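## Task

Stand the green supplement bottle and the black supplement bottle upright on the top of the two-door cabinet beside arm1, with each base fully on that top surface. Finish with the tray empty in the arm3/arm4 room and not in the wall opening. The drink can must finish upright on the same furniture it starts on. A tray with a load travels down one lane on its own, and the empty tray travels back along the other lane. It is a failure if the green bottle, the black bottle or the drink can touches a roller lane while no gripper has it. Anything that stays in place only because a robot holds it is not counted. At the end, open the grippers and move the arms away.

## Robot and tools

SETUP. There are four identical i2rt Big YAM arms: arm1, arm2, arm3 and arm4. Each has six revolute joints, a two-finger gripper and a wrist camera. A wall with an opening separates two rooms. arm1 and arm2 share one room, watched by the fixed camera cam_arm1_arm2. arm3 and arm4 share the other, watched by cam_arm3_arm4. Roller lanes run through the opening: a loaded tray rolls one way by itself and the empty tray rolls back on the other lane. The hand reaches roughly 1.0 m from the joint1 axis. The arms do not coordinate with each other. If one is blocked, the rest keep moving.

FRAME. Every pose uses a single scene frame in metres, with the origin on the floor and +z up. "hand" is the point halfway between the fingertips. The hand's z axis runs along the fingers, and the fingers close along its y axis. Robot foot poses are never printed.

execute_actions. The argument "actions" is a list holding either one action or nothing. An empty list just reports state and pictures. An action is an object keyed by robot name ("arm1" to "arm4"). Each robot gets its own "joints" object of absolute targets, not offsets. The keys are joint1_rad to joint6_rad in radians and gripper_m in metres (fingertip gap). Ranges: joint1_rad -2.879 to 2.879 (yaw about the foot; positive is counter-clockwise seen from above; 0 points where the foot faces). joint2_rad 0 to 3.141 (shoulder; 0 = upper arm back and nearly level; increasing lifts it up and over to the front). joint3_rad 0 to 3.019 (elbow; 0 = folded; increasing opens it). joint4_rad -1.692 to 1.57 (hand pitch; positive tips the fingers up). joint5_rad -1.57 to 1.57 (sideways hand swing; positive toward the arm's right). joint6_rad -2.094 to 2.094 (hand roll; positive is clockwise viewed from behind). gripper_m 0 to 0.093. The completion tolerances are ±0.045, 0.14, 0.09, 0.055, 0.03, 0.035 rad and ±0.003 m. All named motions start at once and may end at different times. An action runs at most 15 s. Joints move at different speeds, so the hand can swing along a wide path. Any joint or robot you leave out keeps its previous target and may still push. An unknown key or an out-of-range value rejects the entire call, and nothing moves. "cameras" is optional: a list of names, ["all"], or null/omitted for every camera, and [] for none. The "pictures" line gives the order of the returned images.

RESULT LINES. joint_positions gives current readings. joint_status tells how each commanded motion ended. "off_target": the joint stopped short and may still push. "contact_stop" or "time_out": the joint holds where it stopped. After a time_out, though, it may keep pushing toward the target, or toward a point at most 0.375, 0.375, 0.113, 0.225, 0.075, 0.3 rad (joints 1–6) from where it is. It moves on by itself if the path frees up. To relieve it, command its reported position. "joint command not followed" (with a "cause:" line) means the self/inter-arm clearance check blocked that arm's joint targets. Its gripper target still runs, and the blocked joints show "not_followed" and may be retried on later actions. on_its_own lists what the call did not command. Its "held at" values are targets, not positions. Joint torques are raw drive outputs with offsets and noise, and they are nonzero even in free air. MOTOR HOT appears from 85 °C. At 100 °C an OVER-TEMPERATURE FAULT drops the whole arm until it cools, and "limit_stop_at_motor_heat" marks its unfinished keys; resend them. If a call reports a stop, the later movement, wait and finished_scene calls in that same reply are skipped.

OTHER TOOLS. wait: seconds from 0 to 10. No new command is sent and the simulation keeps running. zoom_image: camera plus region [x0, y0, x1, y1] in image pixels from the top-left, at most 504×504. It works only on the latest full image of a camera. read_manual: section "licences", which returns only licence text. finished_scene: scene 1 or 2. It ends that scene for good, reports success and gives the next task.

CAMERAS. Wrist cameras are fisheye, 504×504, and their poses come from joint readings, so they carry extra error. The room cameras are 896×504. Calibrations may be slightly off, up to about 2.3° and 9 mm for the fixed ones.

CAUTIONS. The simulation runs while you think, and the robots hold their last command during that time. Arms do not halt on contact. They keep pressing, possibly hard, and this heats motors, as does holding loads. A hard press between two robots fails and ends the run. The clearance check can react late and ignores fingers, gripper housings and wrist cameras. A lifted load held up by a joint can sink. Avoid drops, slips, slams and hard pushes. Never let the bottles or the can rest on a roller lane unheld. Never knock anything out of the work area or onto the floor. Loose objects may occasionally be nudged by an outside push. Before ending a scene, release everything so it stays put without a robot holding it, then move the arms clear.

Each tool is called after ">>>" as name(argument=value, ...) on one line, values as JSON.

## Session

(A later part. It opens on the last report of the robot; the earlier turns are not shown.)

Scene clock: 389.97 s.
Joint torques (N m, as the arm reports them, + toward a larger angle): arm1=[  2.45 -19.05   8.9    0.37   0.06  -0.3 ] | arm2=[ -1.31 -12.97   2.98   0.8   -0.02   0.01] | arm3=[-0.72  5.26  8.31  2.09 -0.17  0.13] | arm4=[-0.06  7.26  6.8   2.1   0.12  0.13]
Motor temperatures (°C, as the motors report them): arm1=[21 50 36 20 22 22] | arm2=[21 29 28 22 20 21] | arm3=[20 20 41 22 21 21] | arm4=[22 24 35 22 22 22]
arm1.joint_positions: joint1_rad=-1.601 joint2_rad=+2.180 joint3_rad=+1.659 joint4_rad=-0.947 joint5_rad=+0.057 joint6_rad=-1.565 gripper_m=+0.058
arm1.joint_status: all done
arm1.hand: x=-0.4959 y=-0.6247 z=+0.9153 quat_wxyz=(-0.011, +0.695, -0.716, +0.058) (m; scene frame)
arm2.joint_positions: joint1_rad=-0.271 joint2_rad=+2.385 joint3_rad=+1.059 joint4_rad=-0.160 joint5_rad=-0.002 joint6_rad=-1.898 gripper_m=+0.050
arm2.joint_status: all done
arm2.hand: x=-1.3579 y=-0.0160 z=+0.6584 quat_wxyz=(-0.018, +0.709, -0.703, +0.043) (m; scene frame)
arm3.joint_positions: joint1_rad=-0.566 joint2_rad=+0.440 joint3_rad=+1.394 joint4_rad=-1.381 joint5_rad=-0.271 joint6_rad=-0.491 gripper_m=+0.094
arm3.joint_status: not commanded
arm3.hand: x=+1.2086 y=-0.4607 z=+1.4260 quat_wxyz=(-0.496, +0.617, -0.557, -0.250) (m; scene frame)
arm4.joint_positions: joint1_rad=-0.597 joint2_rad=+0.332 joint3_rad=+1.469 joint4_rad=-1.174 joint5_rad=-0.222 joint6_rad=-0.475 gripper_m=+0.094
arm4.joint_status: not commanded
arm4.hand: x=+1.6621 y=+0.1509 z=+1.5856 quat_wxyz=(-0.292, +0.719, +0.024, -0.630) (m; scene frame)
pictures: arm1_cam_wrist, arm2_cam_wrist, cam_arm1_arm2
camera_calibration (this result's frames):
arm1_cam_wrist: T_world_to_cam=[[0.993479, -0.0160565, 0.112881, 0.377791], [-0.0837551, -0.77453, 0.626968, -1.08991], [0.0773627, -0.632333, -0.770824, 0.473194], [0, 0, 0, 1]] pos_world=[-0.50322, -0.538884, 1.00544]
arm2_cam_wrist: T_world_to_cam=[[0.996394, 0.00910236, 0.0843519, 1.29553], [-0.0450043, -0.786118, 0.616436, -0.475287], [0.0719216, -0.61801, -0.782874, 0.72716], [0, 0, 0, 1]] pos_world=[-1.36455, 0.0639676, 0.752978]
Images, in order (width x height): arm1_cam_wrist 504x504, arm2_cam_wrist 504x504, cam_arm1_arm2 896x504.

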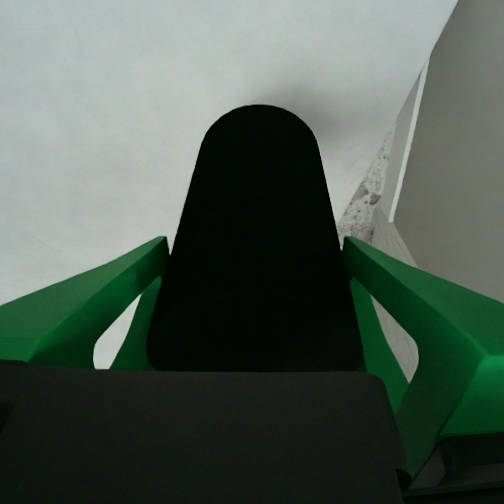

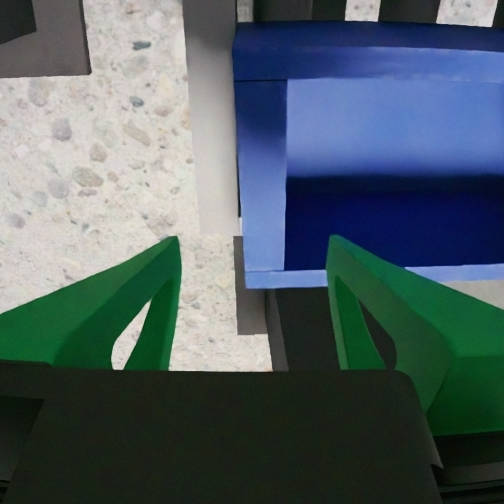

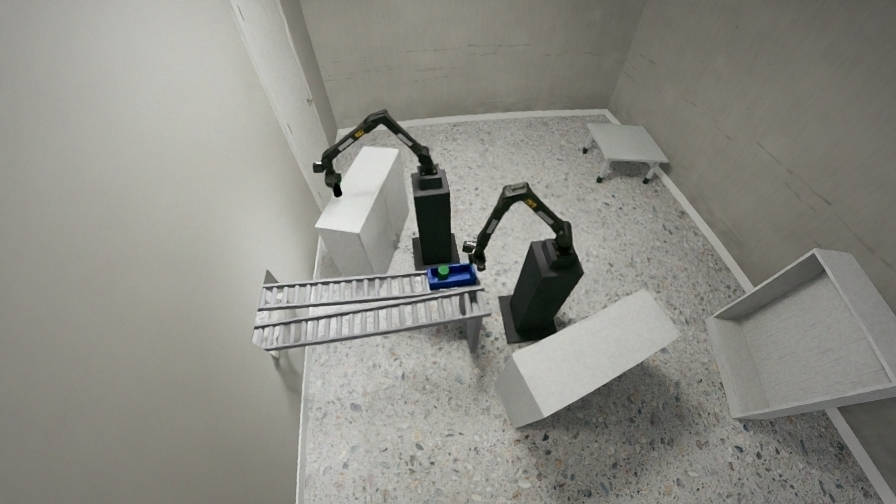

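>>> execute_actions(actions=[{"arm1": {"joints": {"joint2_rad": 2.278}}, "arm2": {"joints": {"joint2_rad": 2.44, "joint4_rad": -0.105, "gripper_m": 0.075}}}], cameras=["arm1_cam_wrist", "arm2_cam_wrist", "cam_arm1_arm2"])

Scene clock: 435.83 s.
Joint torques (N m, as the arm reports them, + toward a larger angle): arm1=[  2.21 -20.42   8.52   0.22   0.01  -0.36] | arm2=[ -1.32 -11.63   2.5    1.24  -0.02   0.01] | arm3=[-1.7   4.58  8.08  1.94 -0.28  0.18] | arm4=[-0.47  7.43  6.85  2.19  0.14  0.16]
Motor temperatures (°C, as the motors report them): arm1=[21 49 36 20 22 22] | arm2=[21 32 27 22 20 21] | arm3=[20 20 41 22 21 21] | arm4=[22 24 36 22 22 22]
arm1.joint_positions: joint1_rad=-1.600 joint2_rad=+2.280 joint3_rad=+1.655 joint4_rad=-0.950 joint5_rad=+0.057 joint6_rad=-1.566 gripper_m=+0.058
arm1.joint_status: all done
arm1.hand: x=-0.5183 y=-0.6244 z=+0.8521 quat_wxyz=(+0.027, +0.698, -0.716, +0.020) (m; scene frame)
arm2.joint_positions: joint1_rad=-0.271 joint2_rad=+2.430 joint3_rad=+1.061 joint4_rad=-0.115 joint5_rad=-0.002 joint6_rad=-1.898 gripper_m=+0.075
arm2.joint_status: all done
arm2.hand: x=-1.3639 y=-0.0142 z=+0.6400 quat_wxyz=(-0.018, +0.709, -0.703, +0.043) (m; scene frame)
arm3.joint_positions: joint1_rad=-0.566 joint2_rad=+0.440 joint3_rad=+1.394 joint4_rad=-1.381 joint5_rad=-0.271 joint6_rad=-0.491 gripper_m=+0.094
arm3.joint_status: not commanded
arm3.hand: x=+1.2086 y=-0.4607 z=+1.4260 quat_wxyz=(-0.496, +0.617, -0.557, -0.250) (m; scene frame)
arm4.joint_positions: joint1_rad=-0.597 joint2_rad=+0.332 joint3_rad=+1.469 joint4_rad=-1.174 joint5_rad=-0.222 joint6_rad=-0.475 gripper_m=+0.094
arm4.joint_status: not commanded
arm4.hand: x=+1.6621 y=+0.1509 z=+1.5856 quat_wxyz=(-0.292, +0.719, +0.024, -0.630) (m; scene frame)
pictures: arm1_cam_wrist, arm2_cam_wrist, cam_arm1_arm2
camera_calibration (this result's frames):
arm1_cam_wrist: T_world_to_cam=[[0.999865, -0.0153597, 0.00585047, 0.502181], [-0.0156101, -0.77599, 0.630552, -1.02052], [-0.0051452, -0.630558, -0.776125, 0.389252], [0, 0, 0, 1]] pos_world=[-0.51604, -0.538752, 0.94266]
arm2_cam_wrist: T_world_to_cam=[[0.996271, 0.00915518, 0.0857913, 1.30193], [-0.0458882, -0.785824, 0.616746, -0.464224], [0.0730633, -0.618383, -0.782473, 0.715654], [0, 0, 0, 1]] pos_world=[-1.37067, 0.0658301, 0.734594]
Images, in order (width x height): arm1_cam_wrist 504x504, arm2_cam_wrist 504x504, cam_arm1_arm2 896x504.

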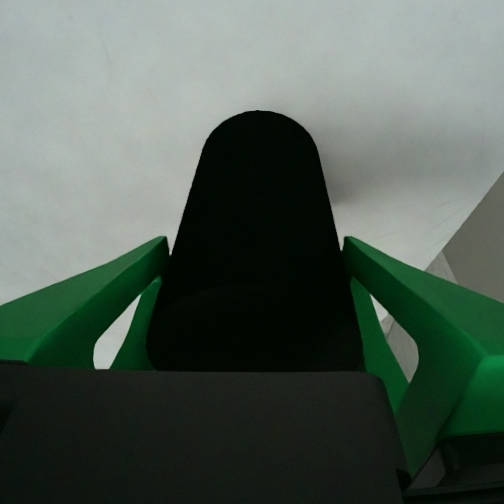

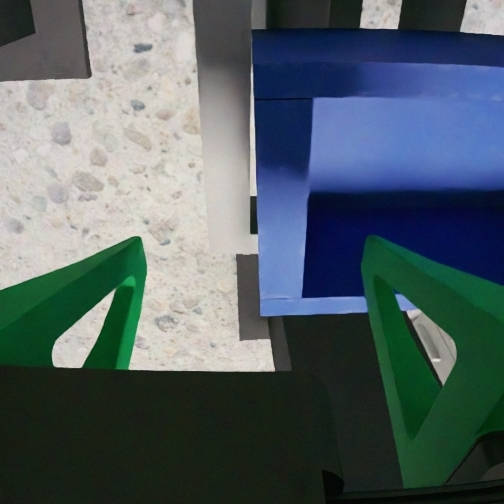

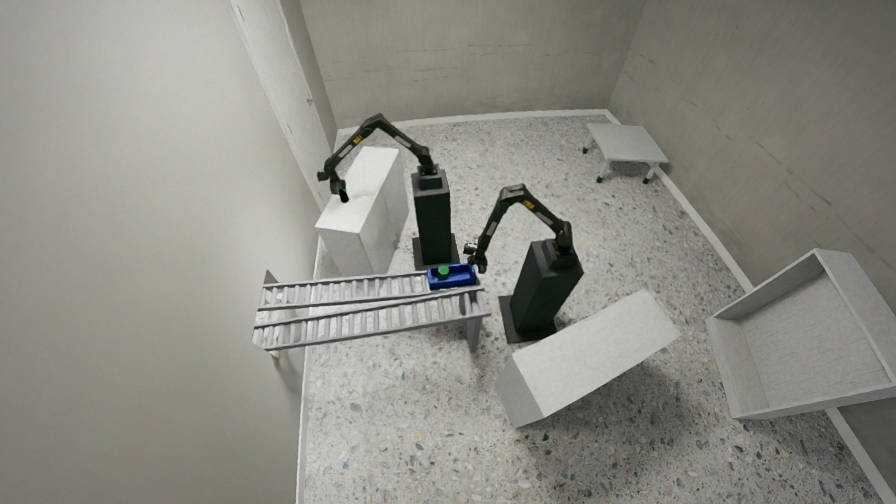

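>>> execute_actions(actions=[{"arm1": {"joints": {"gripper_m": 0.068}}}], cameras=["arm1_cam_wrist"])

Scene clock: 446.30 s.
Joint torques (N m, as the arm reports them, + toward a larger angle): arm1=[  2.16 -19.68   8.52   0.14   0.02  -0.32] | arm2=[ -1.32 -11.49   2.5    1.21  -0.02   0.01] | arm3=[-1.94  4.4   8.2   2.17 -0.27  0.15] | arm4=[-0.32  7.47  6.76  2.03  0.11  0.18]
Motor temperatures (°C, as the motors report them): arm1=[21 50 36 20 22 22] | arm2=[21 32 27 22 20 21] | arm3=[20 20 41 22 21 21] | arm4=[22 24 36 22 22 22]
arm1.joint_positions: joint1_rad=-1.600 joint2_rad=+2.280 joint3_rad=+1.655 joint4_rad=-0.950 joint5_rad=+0.057 joint6_rad=-1.566 gripper_m=+0.068
arm1.joint_status: all done
arm1.hand: x=-0.5183 y=-0.6244 z=+0.8521 quat_wxyz=(+0.027, +0.698, -0.716, +0.020) (m; scene frame)
arm2.joint_positions: joint1_rad=-0.271 joint2_rad=+2.430 joint3_rad=+1.061 joint4_rad=-0.115 joint5_rad=-0.002 joint6_rad=-1.898 gripper_m=+0.075
arm2.joint_status: not commanded
arm2.hand: x=-1.3639 y=-0.0142 z=+0.6400 quat_wxyz=(-0.018, +0.709, -0.703, +0.043) (m; scene frame)
arm3.joint_positions: joint1_rad=-0.566 joint2_rad=+0.440 joint3_rad=+1.394 joint4_rad=-1.381 joint5_rad=-0.271 joint6_rad=-0.491 gripper_m=+0.094
arm3.joint_status: not commanded
arm3.hand: x=+1.2086 y=-0.4607 z=+1.4260 quat_wxyz=(-0.496, +0.617, -0.557, -0.250) (m; scene frame)
arm4.joint_positions: joint1_rad=-0.597 joint2_rad=+0.332 joint3_rad=+1.469 joint4_rad=-1.174 joint5_rad=-0.222 joint6_rad=-0.475 gripper_m=+0.094
arm4.joint_status: not commanded
arm4.hand: x=+1.6621 y=+0.1509 z=+1.5856 quat_wxyz=(-0.292, +0.719, +0.024, -0.630) (m; scene frame)
pictures: arm1_cam_wrist
camera_calibration (this result's frames):
arm1_cam_wrist: T_world_to_cam=[[0.999865, -0.0153597, 0.00585047, 0.502181], [-0.0156101, -0.77599, 0.630552, -1.02052], [-0.0051452, -0.630558, -0.776125, 0.389252], [0, 0, 0, 1]] pos_world=[-0.51604, -0.538752, 0.94266]
Images, in order (width x height): arm1_cam_wrist 504x504.

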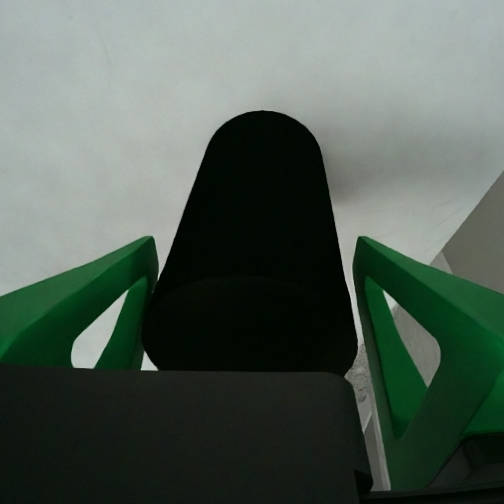

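>>> execute_actions(actions=[{"arm1": {"joints": {"joint1_rad": -0.015, "joint5_rad": -0.003, "joint6_rad": 0.02, "gripper_m": 0.093}}, "arm2": {"joints": {"joint2_rad": 2.607, "joint3_rad": 1.238}}}], cameras=["arm1_cam_wrist", "arm2_cam_wrist", "cam_arm1_arm2"])

Scene clock: 484.00 s.
Joint torques (N m, as the arm reports them, + toward a larger angle): arm1=[  1.05 -20.16   8.59   0.24   0.21  -0.06] | arm2=[ -1.33 -12.82   2.57   1.02  -0.02   0.01] | arm3=[-2.21  4.51  8.14  2.08 -0.19  0.12] | arm4=[-0.36  7.17  6.85  2.04  0.12  0.17]
Motor temperatures (°C, as the motors report them): arm1=[21 51 36 20 22 22] | arm2=[21 32 27 22 20 21] | arm3=[20 20 41 22 21 21] | arm4=[22 24 36 22 22 22]
arm1.joint_positions: joint1_rad=-0.005 joint2_rad=+2.280 joint3_rad=+1.655 joint4_rad=-0.950 joint5_rad=-0.005 joint6_rad=+0.005 gripper_m=+0.093
arm1.joint_status: all done
arm1.hand: x=-1.1488 y=+0.0275 z=+0.8481 quat_wxyz=(+0.009, +0.706, -0.708, +0.002) (m; scene frame)
arm2.joint_positions: joint1_rad=-0.271 joint2_rad=+2.604 joint3_rad=+1.228 joint4_rad=-0.111 joint5_rad=-0.002 joint6_rad=-1.898 gripper_m=+0.075
arm2.joint_status: all done
arm2.hand: x=-1.3390 y=-0.0229 z=+0.5796 quat_wxyz=(-0.018, +0.709, -0.703, +0.043) (m; scene frame)
arm3.joint_positions: joint1_rad=-0.566 joint2_rad=+0.440 joint3_rad=+1.394 joint4_rad=-1.381 joint5_rad=-0.271 joint6_rad=-0.491 gripper_m=+0.094
arm3.joint_status: not commanded
arm3.hand: x=+1.2086 y=-0.4607 z=+1.4260 quat_wxyz=(-0.496, +0.617, -0.557, -0.250) (m; scene frame)
arm4.joint_positions: joint1_rad=-0.597 joint2_rad=+0.332 joint3_rad=+1.469 joint4_rad=-1.174 joint5_rad=-0.222 joint6_rad=-0.475 gripper_m=+0.094
arm4.joint_status: not commanded
arm4.hand: x=+1.6621 y=+0.1509 z=+1.5856 quat_wxyz=(-0.292, +0.719, +0.024, -0.630) (m; scene frame)
pictures: arm1_cam_wrist, arm2_cam_wrist, cam_arm1_arm2
camera_calibration (this result's frames):
arm1_cam_wrist: T_world_to_cam=[[0.999955, 0.00787268, 0.00532988, 1.14251], [0.00321845, -0.807829, 0.589408, -0.464607], [0.00894586, -0.589365, -0.807818, 0.835866], [0, 0, 0, 1]] pos_world=[-1.14844, 0.108313, 0.942981]
arm2_cam_wrist: T_world_to_cam=[[0.996425, 0.00908926, 0.083992, 1.28359], [-0.0447834, -0.786191, 0.616358, -0.430962], [0.071636, -0.617916, -0.782974, 0.659511], [0, 0, 0, 1]] pos_world=[-1.34555, 0.0570374, 0.674195]
Images, in order (width x height): arm1_cam_wrist 504x504, arm2_cam_wrist 504x504, cam_arm1_arm2 896x504.

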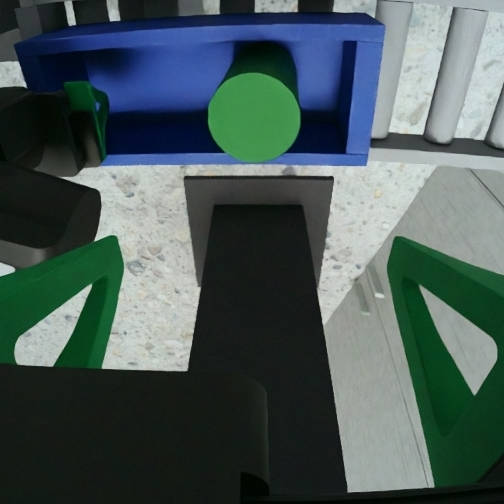

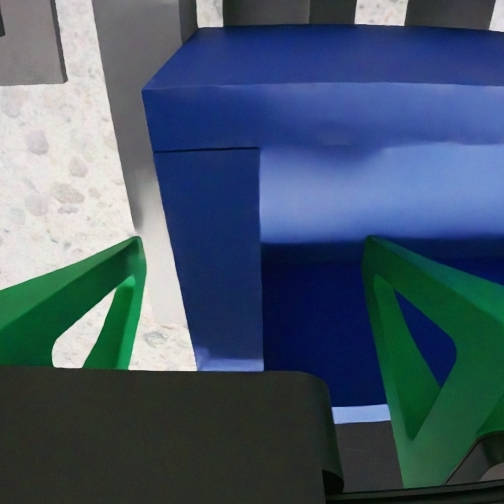

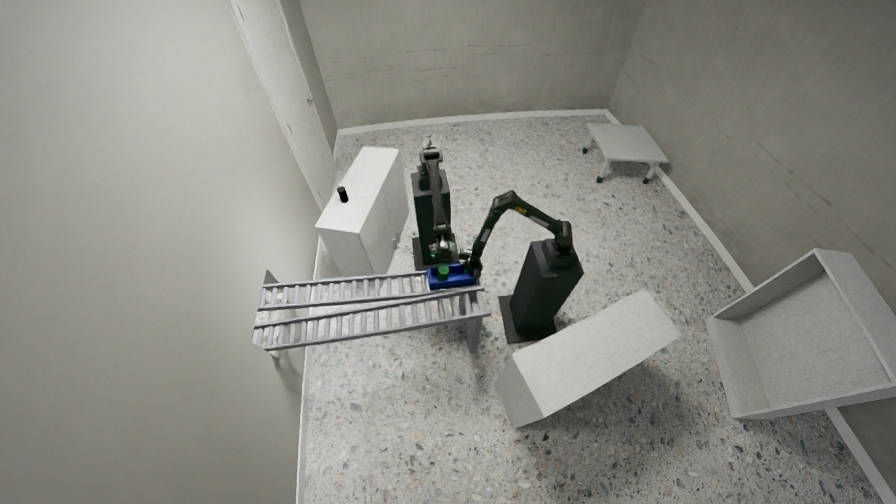

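>>> execute_actions(actions=[{"arm1": {"joints": {"joint2_rad": 2.685, "joint3_rad": 1.80, "joint4_rad": -0.65}}, "arm2": {"joints": {"joint2_rad": 2.632, "gripper_m": 0.05}}}], cameras=["arm1_cam_wrist", "arm2_cam_wrist"])

Scene clock: 499.77 s.
Joint torques (N m, as the arm reports them, + toward a larger angle): arm1=[  0.75 -20.56   7.95   0.72   0.2   -0.06] | arm2=[ -1.33 -11.82   2.42   0.99  -0.02   0.01] | arm3=[-1.31  4.05  8.42  2.18 -0.23  0.07] | arm4=[-0.08  7.17  6.9   2.16  0.13  0.17]
Motor temperatures (°C, as the motors report them): arm1=[21 51 36 20 22 22] | arm2=[21 33 27 22 20 21] | arm3=[20 20 41 22 21 21] | arm4=[22 24 36 22 22 22]
arm1.joint_positions: joint1_rad=-0.005 joint2_rad=+2.687 joint3_rad=+1.777 joint4_rad=-0.658 joint5_rad=-0.005 joint6_rad=+0.006 gripper_m=+0.093
arm1.joint_status: all done
arm1.hand: x=-1.1497 y=+0.0241 z=+0.6325 quat_wxyz=(+0.006, +0.706, -0.708, -0.001) (m; scene frame)
arm2.joint_positions: joint1_rad=-0.271 joint2_rad=+2.615 joint3_rad=+1.228 joint4_rad=-0.111 joint5_rad=-0.002 joint6_rad=-1.898 gripper_m=+0.050
arm2.joint_status: all done
arm2.hand: x=-1.3439 y=-0.0213 z=+0.5747 quat_wxyz=(-0.016, +0.710, -0.703, +0.038) (m; scene frame)
arm3.joint_positions: joint1_rad=-0.566 joint2_rad=+0.440 joint3_rad=+1.394 joint4_rad=-1.381 joint5_rad=-0.271 joint6_rad=-0.491 gripper_m=+0.094
arm3.joint_status: not commanded
arm3.hand: x=+1.2086 y=-0.4607 z=+1.4260 quat_wxyz=(-0.496, +0.617, -0.557, -0.250) (m; scene frame)
arm4.joint_positions: joint1_rad=-0.597 joint2_rad=+0.332 joint3_rad=+1.469 joint4_rad=-1.174 joint5_rad=-0.222 joint6_rad=-0.475 gripper_m=+0.094
arm4.joint_status: not commanded
arm4.hand: x=+1.6621 y=+0.1509 z=+1.5856 quat_wxyz=(-0.292, +0.719, +0.024, -0.630) (m; scene frame)
pictures: arm1_cam_wrist, arm2_cam_wrist
camera_calibration (this result's frames):
arm1_cam_wrist: T_world_to_cam=[[0.999961, 0.00703218, 0.00537336, 1.14461], [0.00258164, -0.812523, 0.582924, -0.336828], [0.00846521, -0.582887, -0.812509, 0.662028], [0, 0, 0, 1]] pos_world=[-1.1493, 0.104159, 0.728098]
arm2_cam_wrist: T_world_to_cam=[[0.997227, 0.00873995, 0.0739104, 1.29574], [-0.0386097, -0.788246, 0.614148, -0.417416], [0.0636272, -0.615298, -0.785722, 0.647897], [0, 0, 0, 1]] pos_world=[-1.34949, 0.0582992, 0.669654]
Images, in order (width x height): arm1_cam_wrist 504x504, arm2_cam_wrist 504x504.

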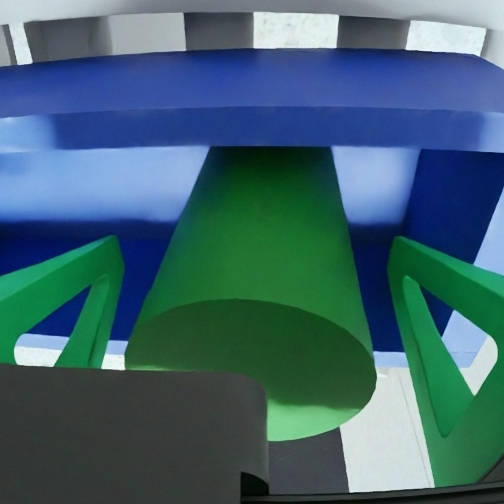

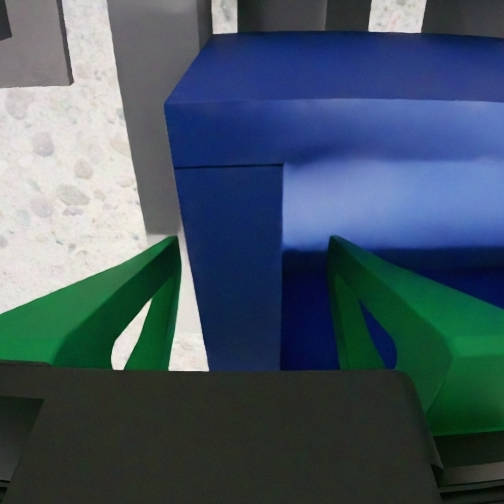

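>>> execute_actions(actions=[{"arm1": {"joints": {"gripper_m": 0.04}}, "arm2": {"joints": {"gripper_m": 0.0}}}], cameras=["arm1_cam_wrist", "arm2_cam_wrist"])

Scene clock: 524.67 s.
Joint torques (N m, as the arm reports them, + toward a larger angle): arm1=[  0.88 -21.12   8.11   0.77   0.03  -0.1 ] | arm2=[ -1.4  -11.91   2.38   1.01  -0.01   0.13] | arm3=[-1.72  4.59  8.33  1.96 -0.23  0.07] | arm4=[0.11 7.64 6.77 2.19 0.12 0.18]
Motor temperatures (°C, as the motors report them): arm1=[21 52 36 20 22 22] | arm2=[21 32 27 22 20 21] | arm3=[20 20 41 22 21 21] | arm4=[22 24 36 22 22 22]
arm1.joint_positions: joint1_rad=-0.005 joint2_rad=+2.686 joint3_rad=+1.777 joint4_rad=-0.658 joint5_rad=+0.000 joint6_rad=+0.007 gripper_m=+0.065
arm1.joint_status: gripper_m off_target (ended at +0.065, target +0.040)
arm1.hand: x=-1.1486 y=+0.0246 z=+0.6332 quat_wxyz=(+0.004, +0.706, -0.709, +0.000) (m; scene frame)
arm2.joint_positions: joint1_rad=-0.270 joint2_rad=+2.615 joint3_rad=+1.229 joint4_rad=-0.111 joint5_rad=-0.003 joint6_rad=-1.908 gripper_m=+0.020
arm2.joint_status: gripper_m off_target (ended at +0.020, target +0.000)
arm2.hand: x=-1.3440 y=-0.0208 z=+0.5744 quat_wxyz=(-0.015, +0.714, -0.699, +0.038) (m; scene frame)
arm3.joint_positions: joint1_rad=-0.566 joint2_rad=+0.440 joint3_rad=+1.394 joint4_rad=-1.381 joint5_rad=-0.271 joint6_rad=-0.491 gripper_m=+0.094
arm3.joint_status: not commanded
arm3.hand: x=+1.2086 y=-0.4607 z=+1.4260 quat_wxyz=(-0.496, +0.617, -0.557, -0.250) (m; scene frame)
arm4.joint_positions: joint1_rad=-0.597 joint2_rad=+0.332 joint3_rad=+1.469 joint4_rad=-1.174 joint5_rad=-0.222 joint6_rad=-0.475 gripper_m=+0.094
arm4.joint_status: not commanded
arm4.hand: x=+1.6621 y=+0.1509 z=+1.5856 quat_wxyz=(-0.292, +0.719, +0.024, -0.630) (m; scene frame)
pictures: arm1_cam_wrist, arm2_cam_wrist
camera_calibration (this result's frames):
arm1_cam_wrist: T_world_to_cam=[[0.999931, 0.00552218, 0.0103468, 1.14036], [-0.00153127, -0.813193, 0.581993, -0.340926], [0.0116278, -0.581969, -0.813128, 0.666875], [0, 0, 0, 1]] pos_world=[-1.14856, 0.104564, 0.728872]
arm2_cam_wrist: T_world_to_cam=[[0.997137, 0.0197756, 0.0729798, 1.29649], [-0.0293238, -0.78851, 0.614322, -0.404475], [0.0696939, -0.614704, -0.785673, 0.656078], [0, 0, 0, 1]] pos_world=[-1.35036, 0.0587225, 0.669323]
Images, in order (width x height): arm1_cam_wrist 504x504, arm2_cam_wrist 504x504.

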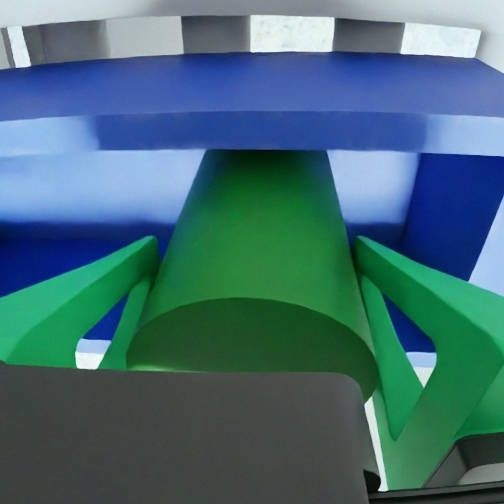

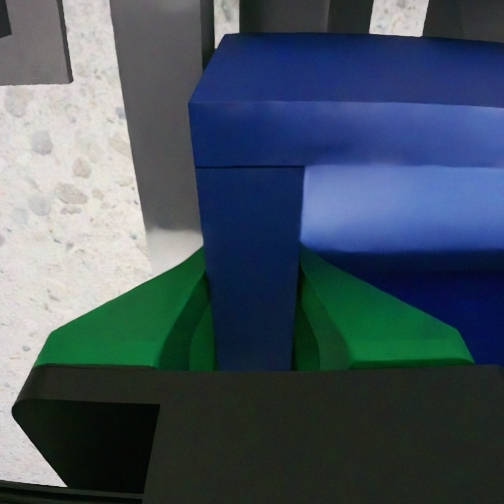

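>>> execute_actions(actions=[{"arm1": {"joints": {"joint2_rad": 2.51, "joint3_rad": 1.765, "joint4_rad": -0.84}}}], cameras=["arm1_cam_wrist", "cam_arm1_arm2"])

Scene clock: 541.80 s.
Joint torques (N m, as the arm reports them, + toward a larger angle): arm1=[  1.37 -20.07   8.16   0.02   0.07  -0.06] | arm2=[ -1.37 -11.92   2.38   1.01  -0.08   0.06] | arm3=[-1.38  4.69  8.32  1.96 -0.21  0.15] | arm4=[-0.08  7.77  6.78  2.25  0.13  0.2 ]
Motor temperatures (°C, as the motors report them): arm1=[21 52 36 20 22 22] | arm2=[21 33 26 22 20 21] | arm3=[20 20 41 22 21 21] | arm4=[22 24 36 22 22 22]
arm1.joint_positions: joint1_rad=-0.005 joint2_rad=+2.501 joint3_rad=+1.753 joint4_rad=-0.830 joint5_rad=-0.002 joint6_rad=+0.007 gripper_m=+0.065
arm1.joint_status: all done
arm1.hand: x=-1.1485 y=+0.0423 z=+0.7409 quat_wxyz=(+0.008, +0.706, -0.709, +0.004) (m; scene frame)
arm2.joint_positions: joint1_rad=-0.271 joint2_rad=+2.615 joint3_rad=+1.229 joint4_rad=-0.111 joint5_rad=-0.001 joint6_rad=-1.902 gripper_m=+0.020
arm2.joint_status: not commanded
arm2.hand: x=-1.3442 y=-0.0214 z=+0.5744 quat_wxyz=(-0.015, +0.711, -0.702, +0.038) (m; scene frame)
arm3.joint_positions: joint1_rad=-0.566 joint2_rad=+0.440 joint3_rad=+1.394 joint4_rad=-1.381 joint5_rad=-0.271 joint6_rad=-0.491 gripper_m=+0.094
arm3.joint_status: not commanded
arm3.hand: x=+1.2086 y=-0.4607 z=+1.4260 quat_wxyz=(-0.496, +0.617, -0.557, -0.250) (m; scene frame)
arm4.joint_positions: joint1_rad=-0.597 joint2_rad=+0.332 joint3_rad=+1.469 joint4_rad=-1.174 joint5_rad=-0.222 joint6_rad=-0.475 gripper_m=+0.094
arm4.joint_status: not commanded
arm4.hand: x=+1.6621 y=+0.1509 z=+1.5856 quat_wxyz=(-0.292, +0.719, +0.024, -0.630) (m; scene frame)
pictures: arm1_cam_wrist, cam_arm1_arm2
camera_calibration (this result's frames):
arm1_cam_wrist: T_world_to_cam=[[0.999949, 0.00565797, 0.00840592, 1.14051], [-0.000407144, -0.806476, 0.591267, -0.395011], [0.0101245, -0.59124, -0.806432, 0.758431], [0, 0, 0, 1]] pos_world=[-1.14829, 0.123395, 0.835593]
Images, in order (width x height): arm1_cam_wrist 504x504, cam_arm1_arm2 896x504.

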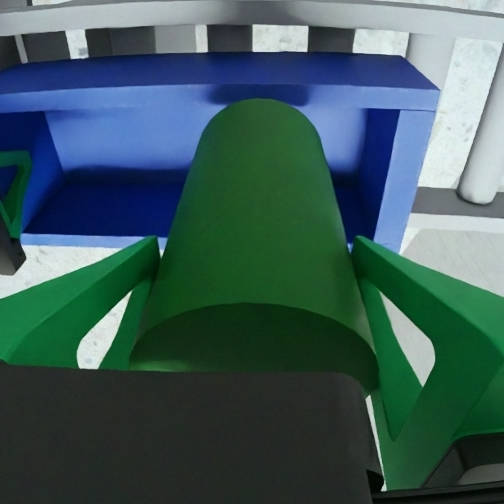

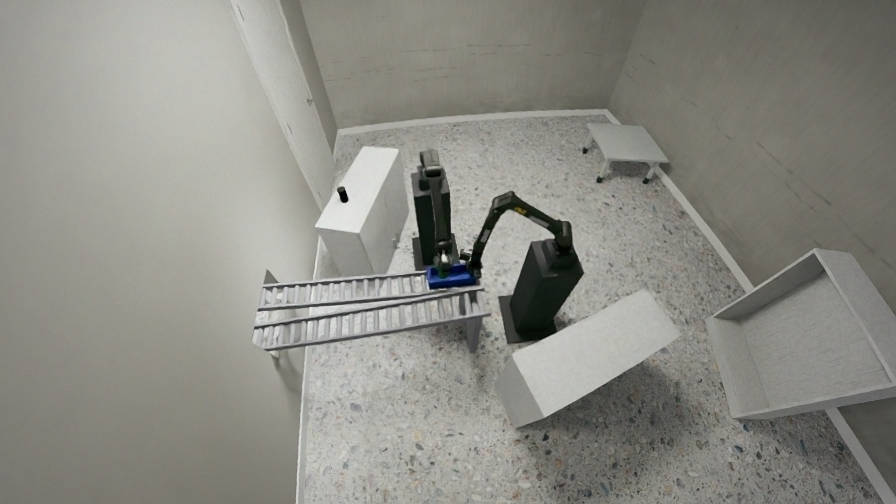

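>>> execute_actions(actions=[{"arm1": {"joints": {"joint1_rad": -1.39, "joint2_rad": 2.218, "joint4_rad": -1.024, "joint5_rad": 0.035, "joint6_rad": -1.58}}, "arm2": {"joints": {"joint2_rad": 2.075, "joint4_rad": -0.79}}}], cameras=["arm1_cam_wrist", "arm2_cam_wrist", "cam_arm1_arm2"])

Scene clock: 581.07 s.
Joint torques (N m, as the arm reports them, + toward a larger angle): arm1=[  1.37 -20.06   9.75   0.44   0.05  -0.33] | arm2=[ -1.3  -13.29   5.76   0.31  -0.17   0.02] | arm3=[-1.89  4.78  8.29  2.15 -0.2   0.12] | arm4=[-0.13  7.43  6.77  2.05  0.12  0.2 ]
Motor temperatures (°C, as the motors report them): arm1=[21 53 36 20 22 22] | arm2=[21 33 26 22 20 21] | arm3=[20 20 42 22 21 21] | arm4=[22 24 36 22 22 22]
arm1.joint_positions: joint1_rad=-1.394 joint2_rad=+2.218 joint3_rad=+1.755 joint4_rad=-1.018 joint5_rad=+0.036 joint6_rad=-1.565 gripper_m=+0.065
arm1.joint_status: all done
arm1.hand: x=-0.4880 y=-0.4841 z=+0.9224 quat_wxyz=(-0.018, +0.766, -0.641, +0.044) (m; scene frame)
arm2.joint_positions: joint1_rad=-0.271 joint2_rad=+2.080 joint3_rad=+1.227 joint4_rad=-0.788 joint5_rad=+0.001 joint6_rad=-1.900 gripper_m=+0.020
arm2.joint_status: all done
arm2.hand: x=-1.3185 y=-0.0281 z=+0.8286 quat_wxyz=(+0.018, +0.710, -0.703, -0.026) (m; scene frame)
arm3.joint_positions: joint1_rad=-0.566 joint2_rad=+0.440 joint3_rad=+1.394 joint4_rad=-1.381 joint5_rad=-0.271 joint6_rad=-0.491 gripper_m=+0.094
arm3.joint_status: not commanded
arm3.hand: x=+1.2086 y=-0.4607 z=+1.4260 quat_wxyz=(-0.496, +0.617, -0.557, -0.250) (m; scene frame)
arm4.joint_positions: joint1_rad=-0.597 joint2_rad=+0.332 joint3_rad=+1.469 joint4_rad=-1.174 joint5_rad=-0.222 joint6_rad=-0.475 gripper_m=+0.094
arm4.joint_status: not commanded
arm4.hand: x=+1.6621 y=+0.1509 z=+1.5856 quat_wxyz=(-0.292, +0.719, +0.024, -0.630) (m; scene frame)
pictures: arm1_cam_wrist, arm2_cam_wrist, cam_arm1_arm2
camera_calibration (this result's frames):
arm1_cam_wrist: T_world_to_cam=[[0.977292, 0.187603, 0.0985142, 0.475416], [0.0894782, -0.786806, 0.61068, -0.891139], [0.192077, -0.587998, -0.785726, 0.658118], [0, 0, 0, 1]] pos_world=[-0.511292, -0.403371, 1.01447]
arm2_cam_wrist: T_world_to_cam=[[0.997957, 0.00962235, -0.0631635, 1.36628], [0.0445496, -0.813437, 0.579945, -0.440443], [-0.0457991, -0.581574, -0.812203, 0.720217], [0, 0, 0, 1]] pos_world=[-1.31088, 0.0474399, 0.926694]
Images, in order (width x height): arm1_cam_wrist 504x504, arm2_cam_wrist 504x504, cam_arm1_arm2 896x504.

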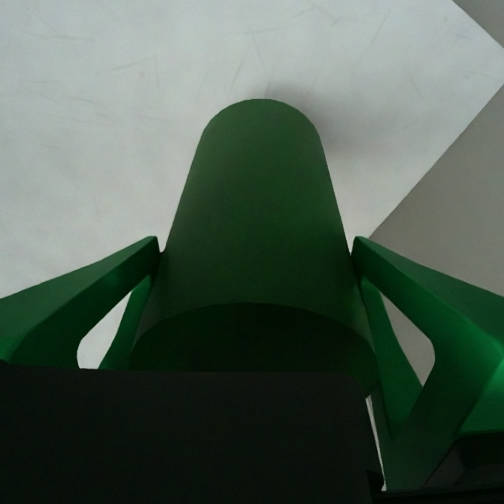

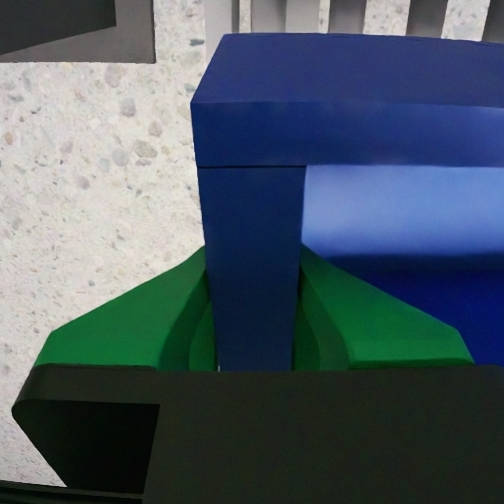

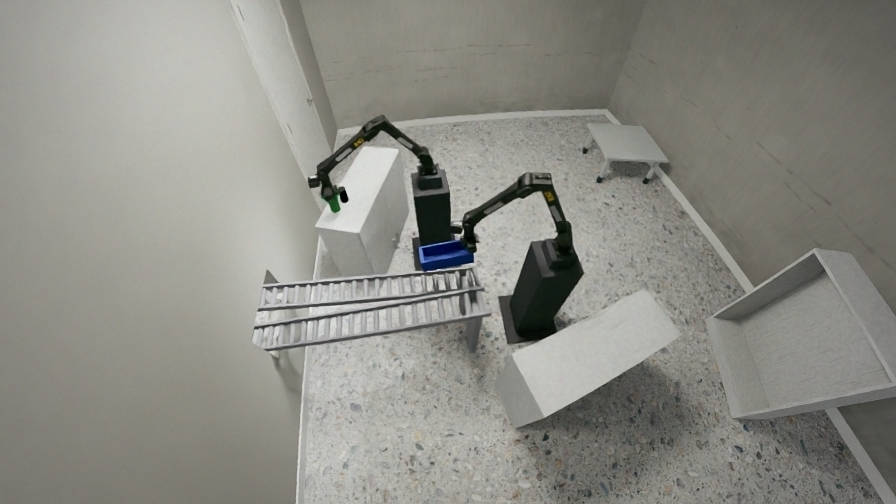

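>>> execute_actions(actions=[{"arm1": {"joints": {"joint2_rad": 2.307}}, "arm2": {"joints": {"joint1_rad": 0.29, "joint6_rad": -1.32}}}], cameras=["arm1_cam_wrist", "arm2_cam_wrist", "cam_arm1_arm2"])

Scene clock: 592.03 s.
Joint torques (N m, as the arm reports them, + toward a larger angle): arm1=[  1.92 -20.49   9.18   0.28   0.05  -0.34] | arm2=[ -0.77 -13.27   5.8    0.36   0.01   0.18] | arm3=[-0.93  4.51  8.07  2.02 -0.24  0.07] | arm4=[0.36 7.45 6.8  2.1  0.07 0.18]
Motor temperatures (°C, as the motors report them): arm1=[21 53 37 20 22 22] | arm2=[21 34 27 22 20 21] | arm3=[20 20 42 22 21 21] | arm4=[22 24 36 22 22 22]
arm1.joint_positions: joint1_rad=-1.394 joint2_rad=+2.308 joint3_rad=+1.755 joint4_rad=-1.020 joint5_rad=+0.035 joint6_rad=-1.567 gripper_m=+0.065
arm1.joint_status: all done
arm1.hand: x=-0.5049 y=-0.4875 z=+0.8652 quat_wxyz=(+0.017, +0.768, -0.640, +0.015) (m; scene frame)
arm2.joint_positions: joint1_rad=+0.284 joint2_rad=+2.080 joint3_rad=+1.227 joint4_rad=-0.788 joint5_rad=-0.003 joint6_rad=-1.329 gripper_m=+0.020
arm2.joint_status: all done
arm2.hand: x=-1.3070 y=+0.2458 z=+0.8259 quat_wxyz=(+0.031, +0.705, -0.709, -0.014) (m; scene frame)
arm3.joint_positions: joint1_rad=-0.566 joint2_rad=+0.440 joint3_rad=+1.394 joint4_rad=-1.381 joint5_rad=-0.271 joint6_rad=-0.491 gripper_m=+0.094
arm3.joint_status: not commanded
arm3.hand: x=+1.2086 y=-0.4607 z=+1.4260 quat_wxyz=(-0.496, +0.617, -0.557, -0.250) (m; scene frame)
arm4.joint_positions: joint1_rad=-0.597 joint2_rad=+0.332 joint3_rad=+1.469 joint4_rad=-1.174 joint5_rad=-0.222 joint6_rad=-0.475 gripper_m=+0.094
arm4.joint_status: not commanded
arm4.hand: x=+1.6621 y=+0.1509 z=+1.5856 quat_wxyz=(-0.292, +0.719, +0.024, -0.630) (m; scene frame)
pictures: arm1_cam_wrist, arm2_cam_wrist, cam_arm1_arm2
camera_calibration (this result's frames):
arm1_cam_wrist: T_world_to_cam=[[0.981773, 0.189928, 0.00703896, 0.580744], [0.145825, -0.776513, 0.612995, -0.825907], [0.121891, -0.600795, -0.790056, 0.576565], [0, 0, 0, 1]] pos_world=[-0.519999, -0.40523, 0.957707]
arm2_cam_wrist: T_world_to_cam=[[0.997855, -0.0077857, -0.0649993, 1.35769], [0.0334809, -0.792524, 0.60892, -0.260102], [-0.0562544, -0.609791, -0.790564, 0.85322], [0, 0, 0, 1]] pos_world=[-1.29807, 0.324718, 0.921155]
Images, in order (width x height): arm1_cam_wrist 504x504, arm2_cam_wrist 504x504, cam_arm1_arm2 896x504.

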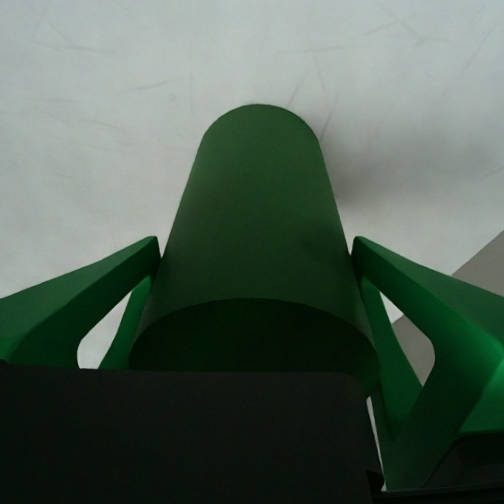

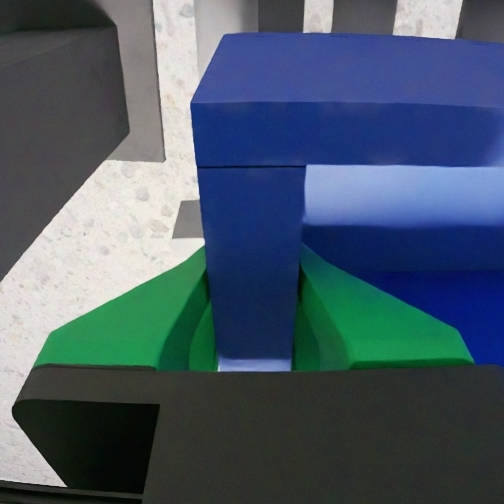

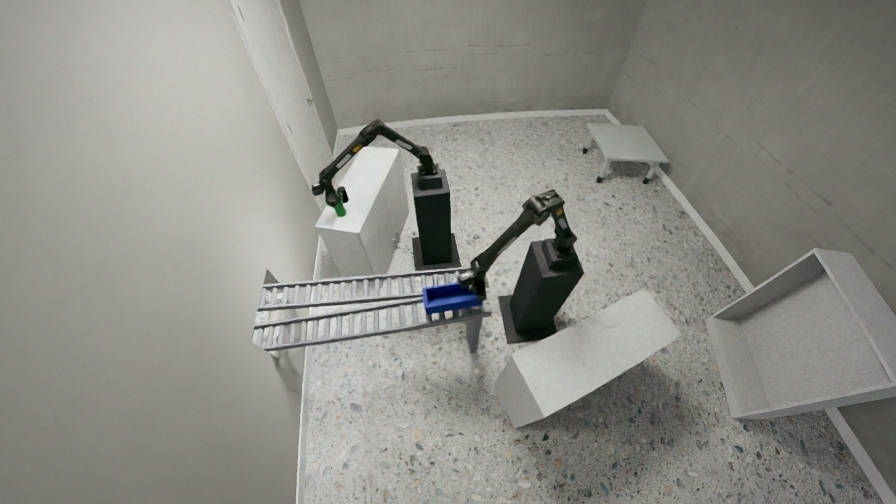

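>>> zoom_image(camera="arm2_cam_wrist", region=[120, 0, 400, 260])

>>> zoom_image(camera="cam_arm1_arm2", region=[360, 240, 520, 360])

Region (120, 0, 400, 260) of arm2_cam_wrist's 504x504 image, scaled by 1.800, with more detail than that image has; it fills the top 468 rows of this view, and the rest is white.

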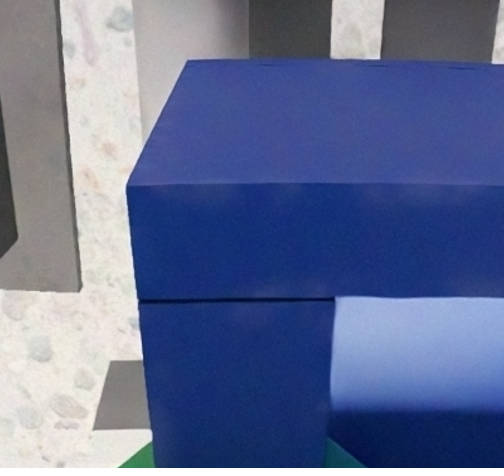

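Region (360, 240, 520, 360) of cam_arm1_arm2's 896x504 image, scaled by 3.150, with more detail than that image has; it fills the top 378 rows of this view, and the rest is white.

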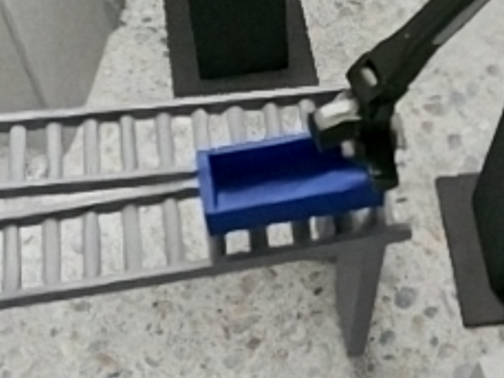

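>>> execute_actions(actions=[{"arm1": {"joints": {"gripper_m": 0.093}}, "arm2": {"joints": {"joint1_rad": 0.304, "joint2_rad": 2.212, "joint4_rad": -0.645}}}], cameras=["arm1_cam_wrist", "arm2_cam_wrist", "cam_arm1_arm2"])

Scene clock: 609.07 s.
Joint torques (N m, as the arm reports them, + toward a larger angle): arm1=[  1.46 -20.88   9.26   0.22   0.07  -0.31] | arm2=[ -0.91 -13.72   4.98   1.19  -0.05   0.17] | arm3=[-1.55  4.63  8.35  2.17 -0.21  0.12] | arm4=[0.36 7.13 6.84 2.12 0.12 0.2 ]
Motor temperatures (°C, as the motors report them): arm1=[21 53 37 20 22 22] | arm2=[21 34 28 22 20 21] | arm3=[20 20 42 22 21 21] | arm4=[22 24 36 22 22 22]
arm1.joint_positions: joint1_rad=-1.394 joint2_rad=+2.308 joint3_rad=+1.755 joint4_rad=-1.020 joint5_rad=+0.035 joint6_rad=-1.567 gripper_m=+0.093
arm1.joint_status: all done
arm1.hand: x=-0.5049 y=-0.4875 z=+0.8652 quat_wxyz=(+0.017, +0.768, -0.640, +0.015) (m; scene frame)
arm2.joint_positions: joint1_rad=+0.301 joint2_rad=+2.217 joint3_rad=+1.227 joint4_rad=-0.662 joint5_rad=-0.001 joint6_rad=-1.327 gripper_m=+0.020
arm2.joint_status: all done
arm2.hand: x=-1.3143 y=+0.2518 z=+0.7583 quat_wxyz=(+0.036, +0.710, -0.703, -0.016) (m; scene frame)
arm3.joint_positions: joint1_rad=-0.566 joint2_rad=+0.440 joint3_rad=+1.394 joint4_rad=-1.381 joint5_rad=-0.271 joint6_rad=-0.491 gripper_m=+0.094
arm3.joint_status: not commanded
arm3.hand: x=+1.2086 y=-0.4607 z=+1.4260 quat_wxyz=(-0.496, +0.617, -0.557, -0.250) (m; scene frame)
arm4.joint_positions: joint1_rad=-0.597 joint2_rad=+0.332 joint3_rad=+1.469 joint4_rad=-1.174 joint5_rad=-0.222 joint6_rad=-0.475 gripper_m=+0.094
arm4.joint_status: not commanded
arm4.hand: x=+1.6621 y=+0.1509 z=+1.5856 quat_wxyz=(-0.292, +0.719, +0.024, -0.630) (m; scene frame)
pictures: arm1_cam_wrist, arm2_cam_wrist, cam_arm1_arm2
camera_calibration (this result's frames):
arm1_cam_wrist: T_world_to_cam=[[0.981773, 0.189928, 0.00703896, 0.580744], [0.145825, -0.776513, 0.612995, -0.825907], [0.121891, -0.600795, -0.790056, 0.576565], [0, 0, 0, 1]] pos_world=[-0.519999, -0.40523, 0.957707]
arm2_cam_wrist: T_world_to_cam=[[0.997172, 0.00714021, -0.0748151, 1.3634], [0.0515348, -0.789543, 0.611528, -0.192944], [-0.0547033, -0.613654, -0.787678, 0.803831], [0, 0, 0, 1]] pos_world=[-1.30563, 0.331202, 0.853154]
Images, in order (width x height): arm1_cam_wrist 504x504, arm2_cam_wrist 504x504, cam_arm1_arm2 896x504.

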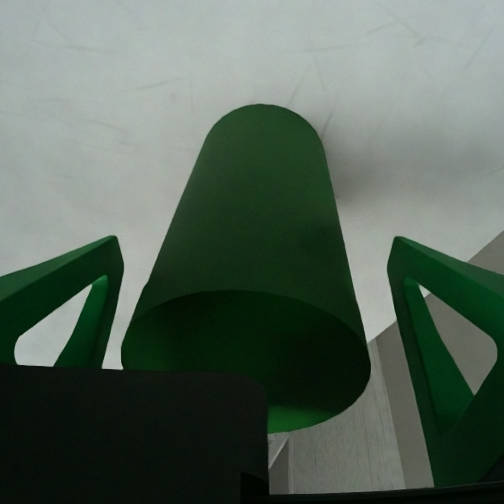

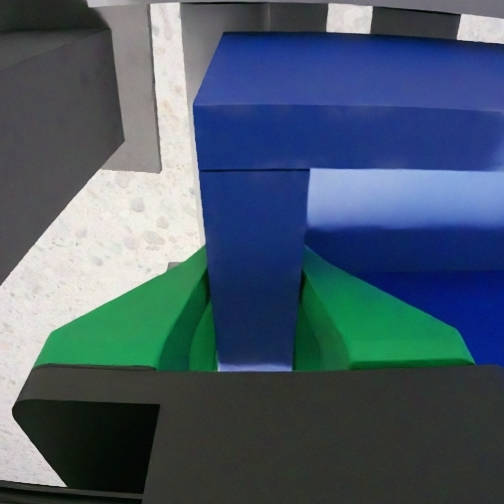

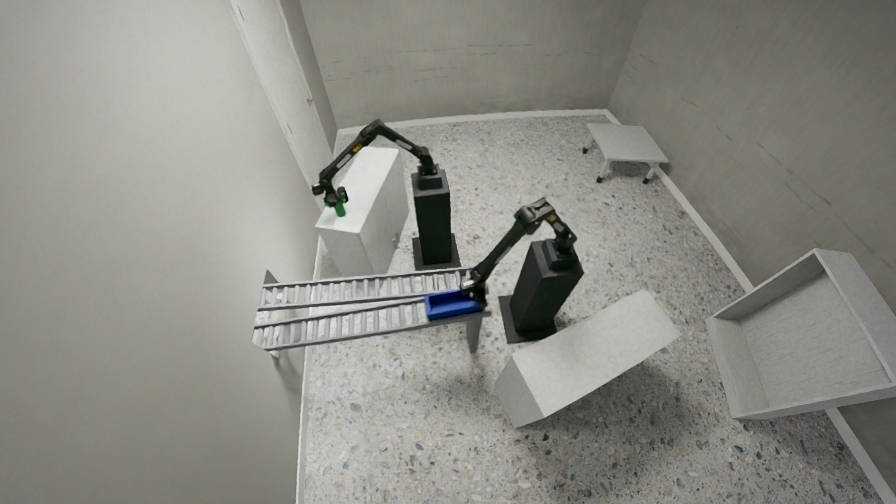

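>>> zoom_image(camera="cam_arm1_arm2", region=[380, 250, 520, 350])

>>> zoom_image(camera="arm2_cam_wrist", region=[100, 0, 504, 300])

Region (380, 250, 520, 350) of cam_arm1_arm2's 896x504 image, scaled by 3.600, with more detail than that image has; it fills the top 360 rows of this view, and the rest is white.

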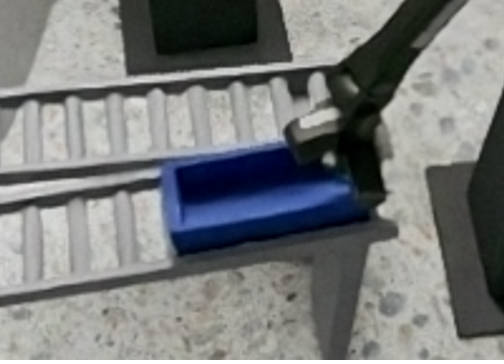

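Region (100, 0, 504, 300) of arm2_cam_wrist's 504x504 image, scaled by 1.248, with more detail than that image has; it fills the top 374 rows of this view, and the rest is white.

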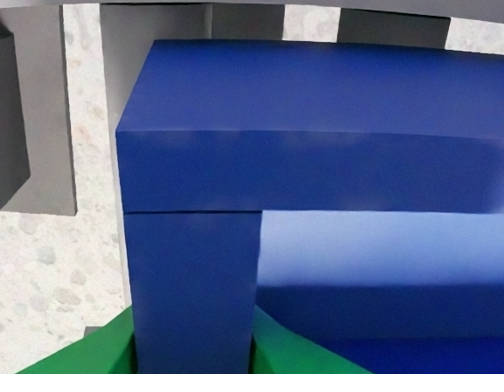

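>>> execute_actions(actions=[{"arm1": {"joints": {"joint1_rad": -1.19, "joint2_rad": 2.11, "joint4_rad": -1.22}}, "arm2": {"joints": {"joint2_rad": 2.02, "joint4_rad": -0.86, "gripper_m": 0.093}}}], cameras=["arm1_cam_wrist", "arm2_cam_wrist", "cam_arm1_arm2"])

Scene clock: 625.37 s.
Joint torques (N m, as the arm reports them, + toward a larger angle): arm1=[  1.17 -17.71  10.26   0.16   0.1   -0.32] | arm2=[ -0.9  -11.31   6.23   0.07  -0.05   0.17] | arm3=[-0.74  5.08  8.19  1.91 -0.23  0.13] | arm4=[-0.05  7.27  6.94  2.21  0.13  0.19]
Motor temperatures (°C, as the motors report them): arm1=[21 53 37 20 22 22] | arm2=[21 34 28 22 20 21] | arm3=[20 20 42 22 21 21] | arm4=[22 24 36 22 22 22]
arm1.joint_positions: joint1_rad=-1.190 joint2_rad=+2.088 joint3_rad=+1.754 joint4_rad=-1.211 joint5_rad=+0.034 joint6_rad=-1.567 gripper_m=+0.093
arm1.joint_status: all done
arm1.hand: x=-0.5555 y=-0.3646 z=+1.0009 quat_wxyz=(+0.004, +0.829, -0.559, +0.022) (m; scene frame)
arm2.joint_positions: joint1_rad=+0.301 joint2_rad=+2.004 joint3_rad=+1.227 joint4_rad=-0.851 joint5_rad=-0.001 joint6_rad=-1.327 gripper_m=+0.093
arm2.joint_status: all done
arm2.hand: x=-1.3082 y=+0.2546 z=+0.8631 quat_wxyz=(+0.026, +0.710, -0.704, -0.010) (m; scene frame)
arm3.joint_positions: joint1_rad=-0.566 joint2_rad=+0.440 joint3_rad=+1.394 joint4_rad=-1.381 joint5_rad=-0.271 joint6_rad=-0.491 gripper_m=+0.094
arm3.joint_status: not commanded
arm3.hand: x=+1.2086 y=-0.4607 z=+1.4260 quat_wxyz=(-0.496, +0.617, -0.557, -0.250) (m; scene frame)
arm4.joint_positions: joint1_rad=-0.597 joint2_rad=+0.332 joint3_rad=+1.469 joint4_rad=-1.174 joint5_rad=-0.222 joint6_rad=-0.475 gripper_m=+0.094
arm4.joint_status: not commanded
arm4.hand: x=+1.6621 y=+0.1509 z=+1.5856 quat_wxyz=(-0.292, +0.719, +0.024, -0.630) (m; scene frame)
pictures: arm1_cam_wrist, arm2_cam_wrist, cam_arm1_arm2
camera_calibration (this result's frames):
arm1_cam_wrist: T_world_to_cam=[[0.922511, 0.384572, 0.0328339, 0.618343], [0.286147, -0.738531, 0.610485, -0.711917], [0.259024, -0.553783, -0.791347, 0.858342], [0, 0, 0, 1]] pos_world=[-0.589046, -0.288235, 1.09356]
arm2_cam_wrist: T_world_to_cam=[[0.998624, 0.00739915, -0.051914, 1.34718], [0.0374774, -0.793147, 0.607876, -0.269478], [-0.0366776, -0.608985, -0.792333, 0.914872], [0, 0, 0, 1]] pos_world=[-1.30168, 0.33344, 0.95863]
Images, in order (width x height): arm1_cam_wrist 504x504, arm2_cam_wrist 504x504, cam_arm1_arm2 896x504.

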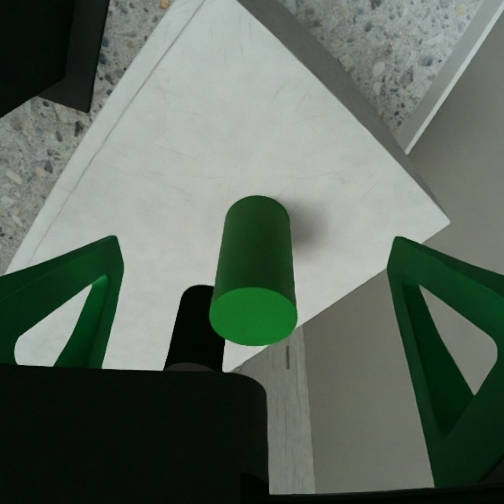

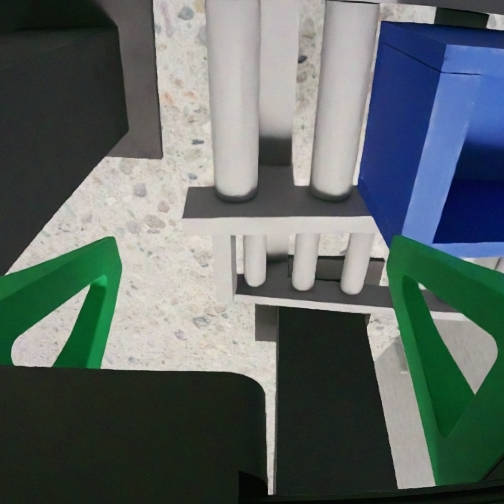

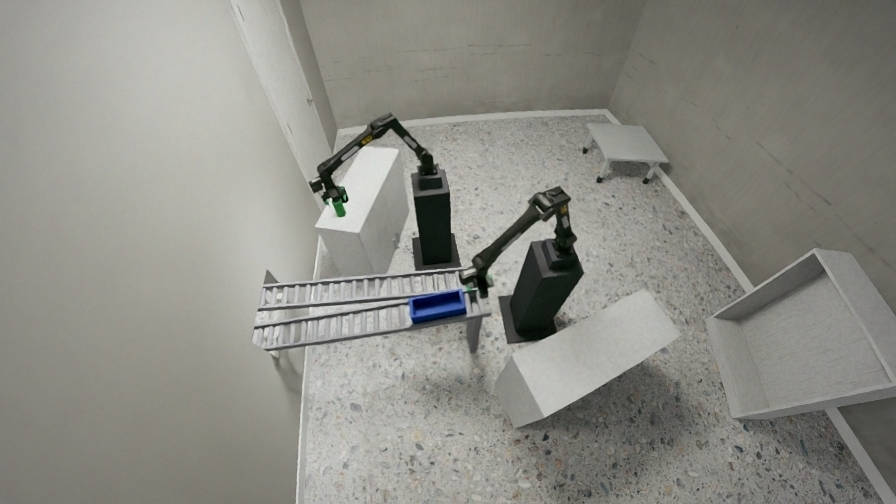

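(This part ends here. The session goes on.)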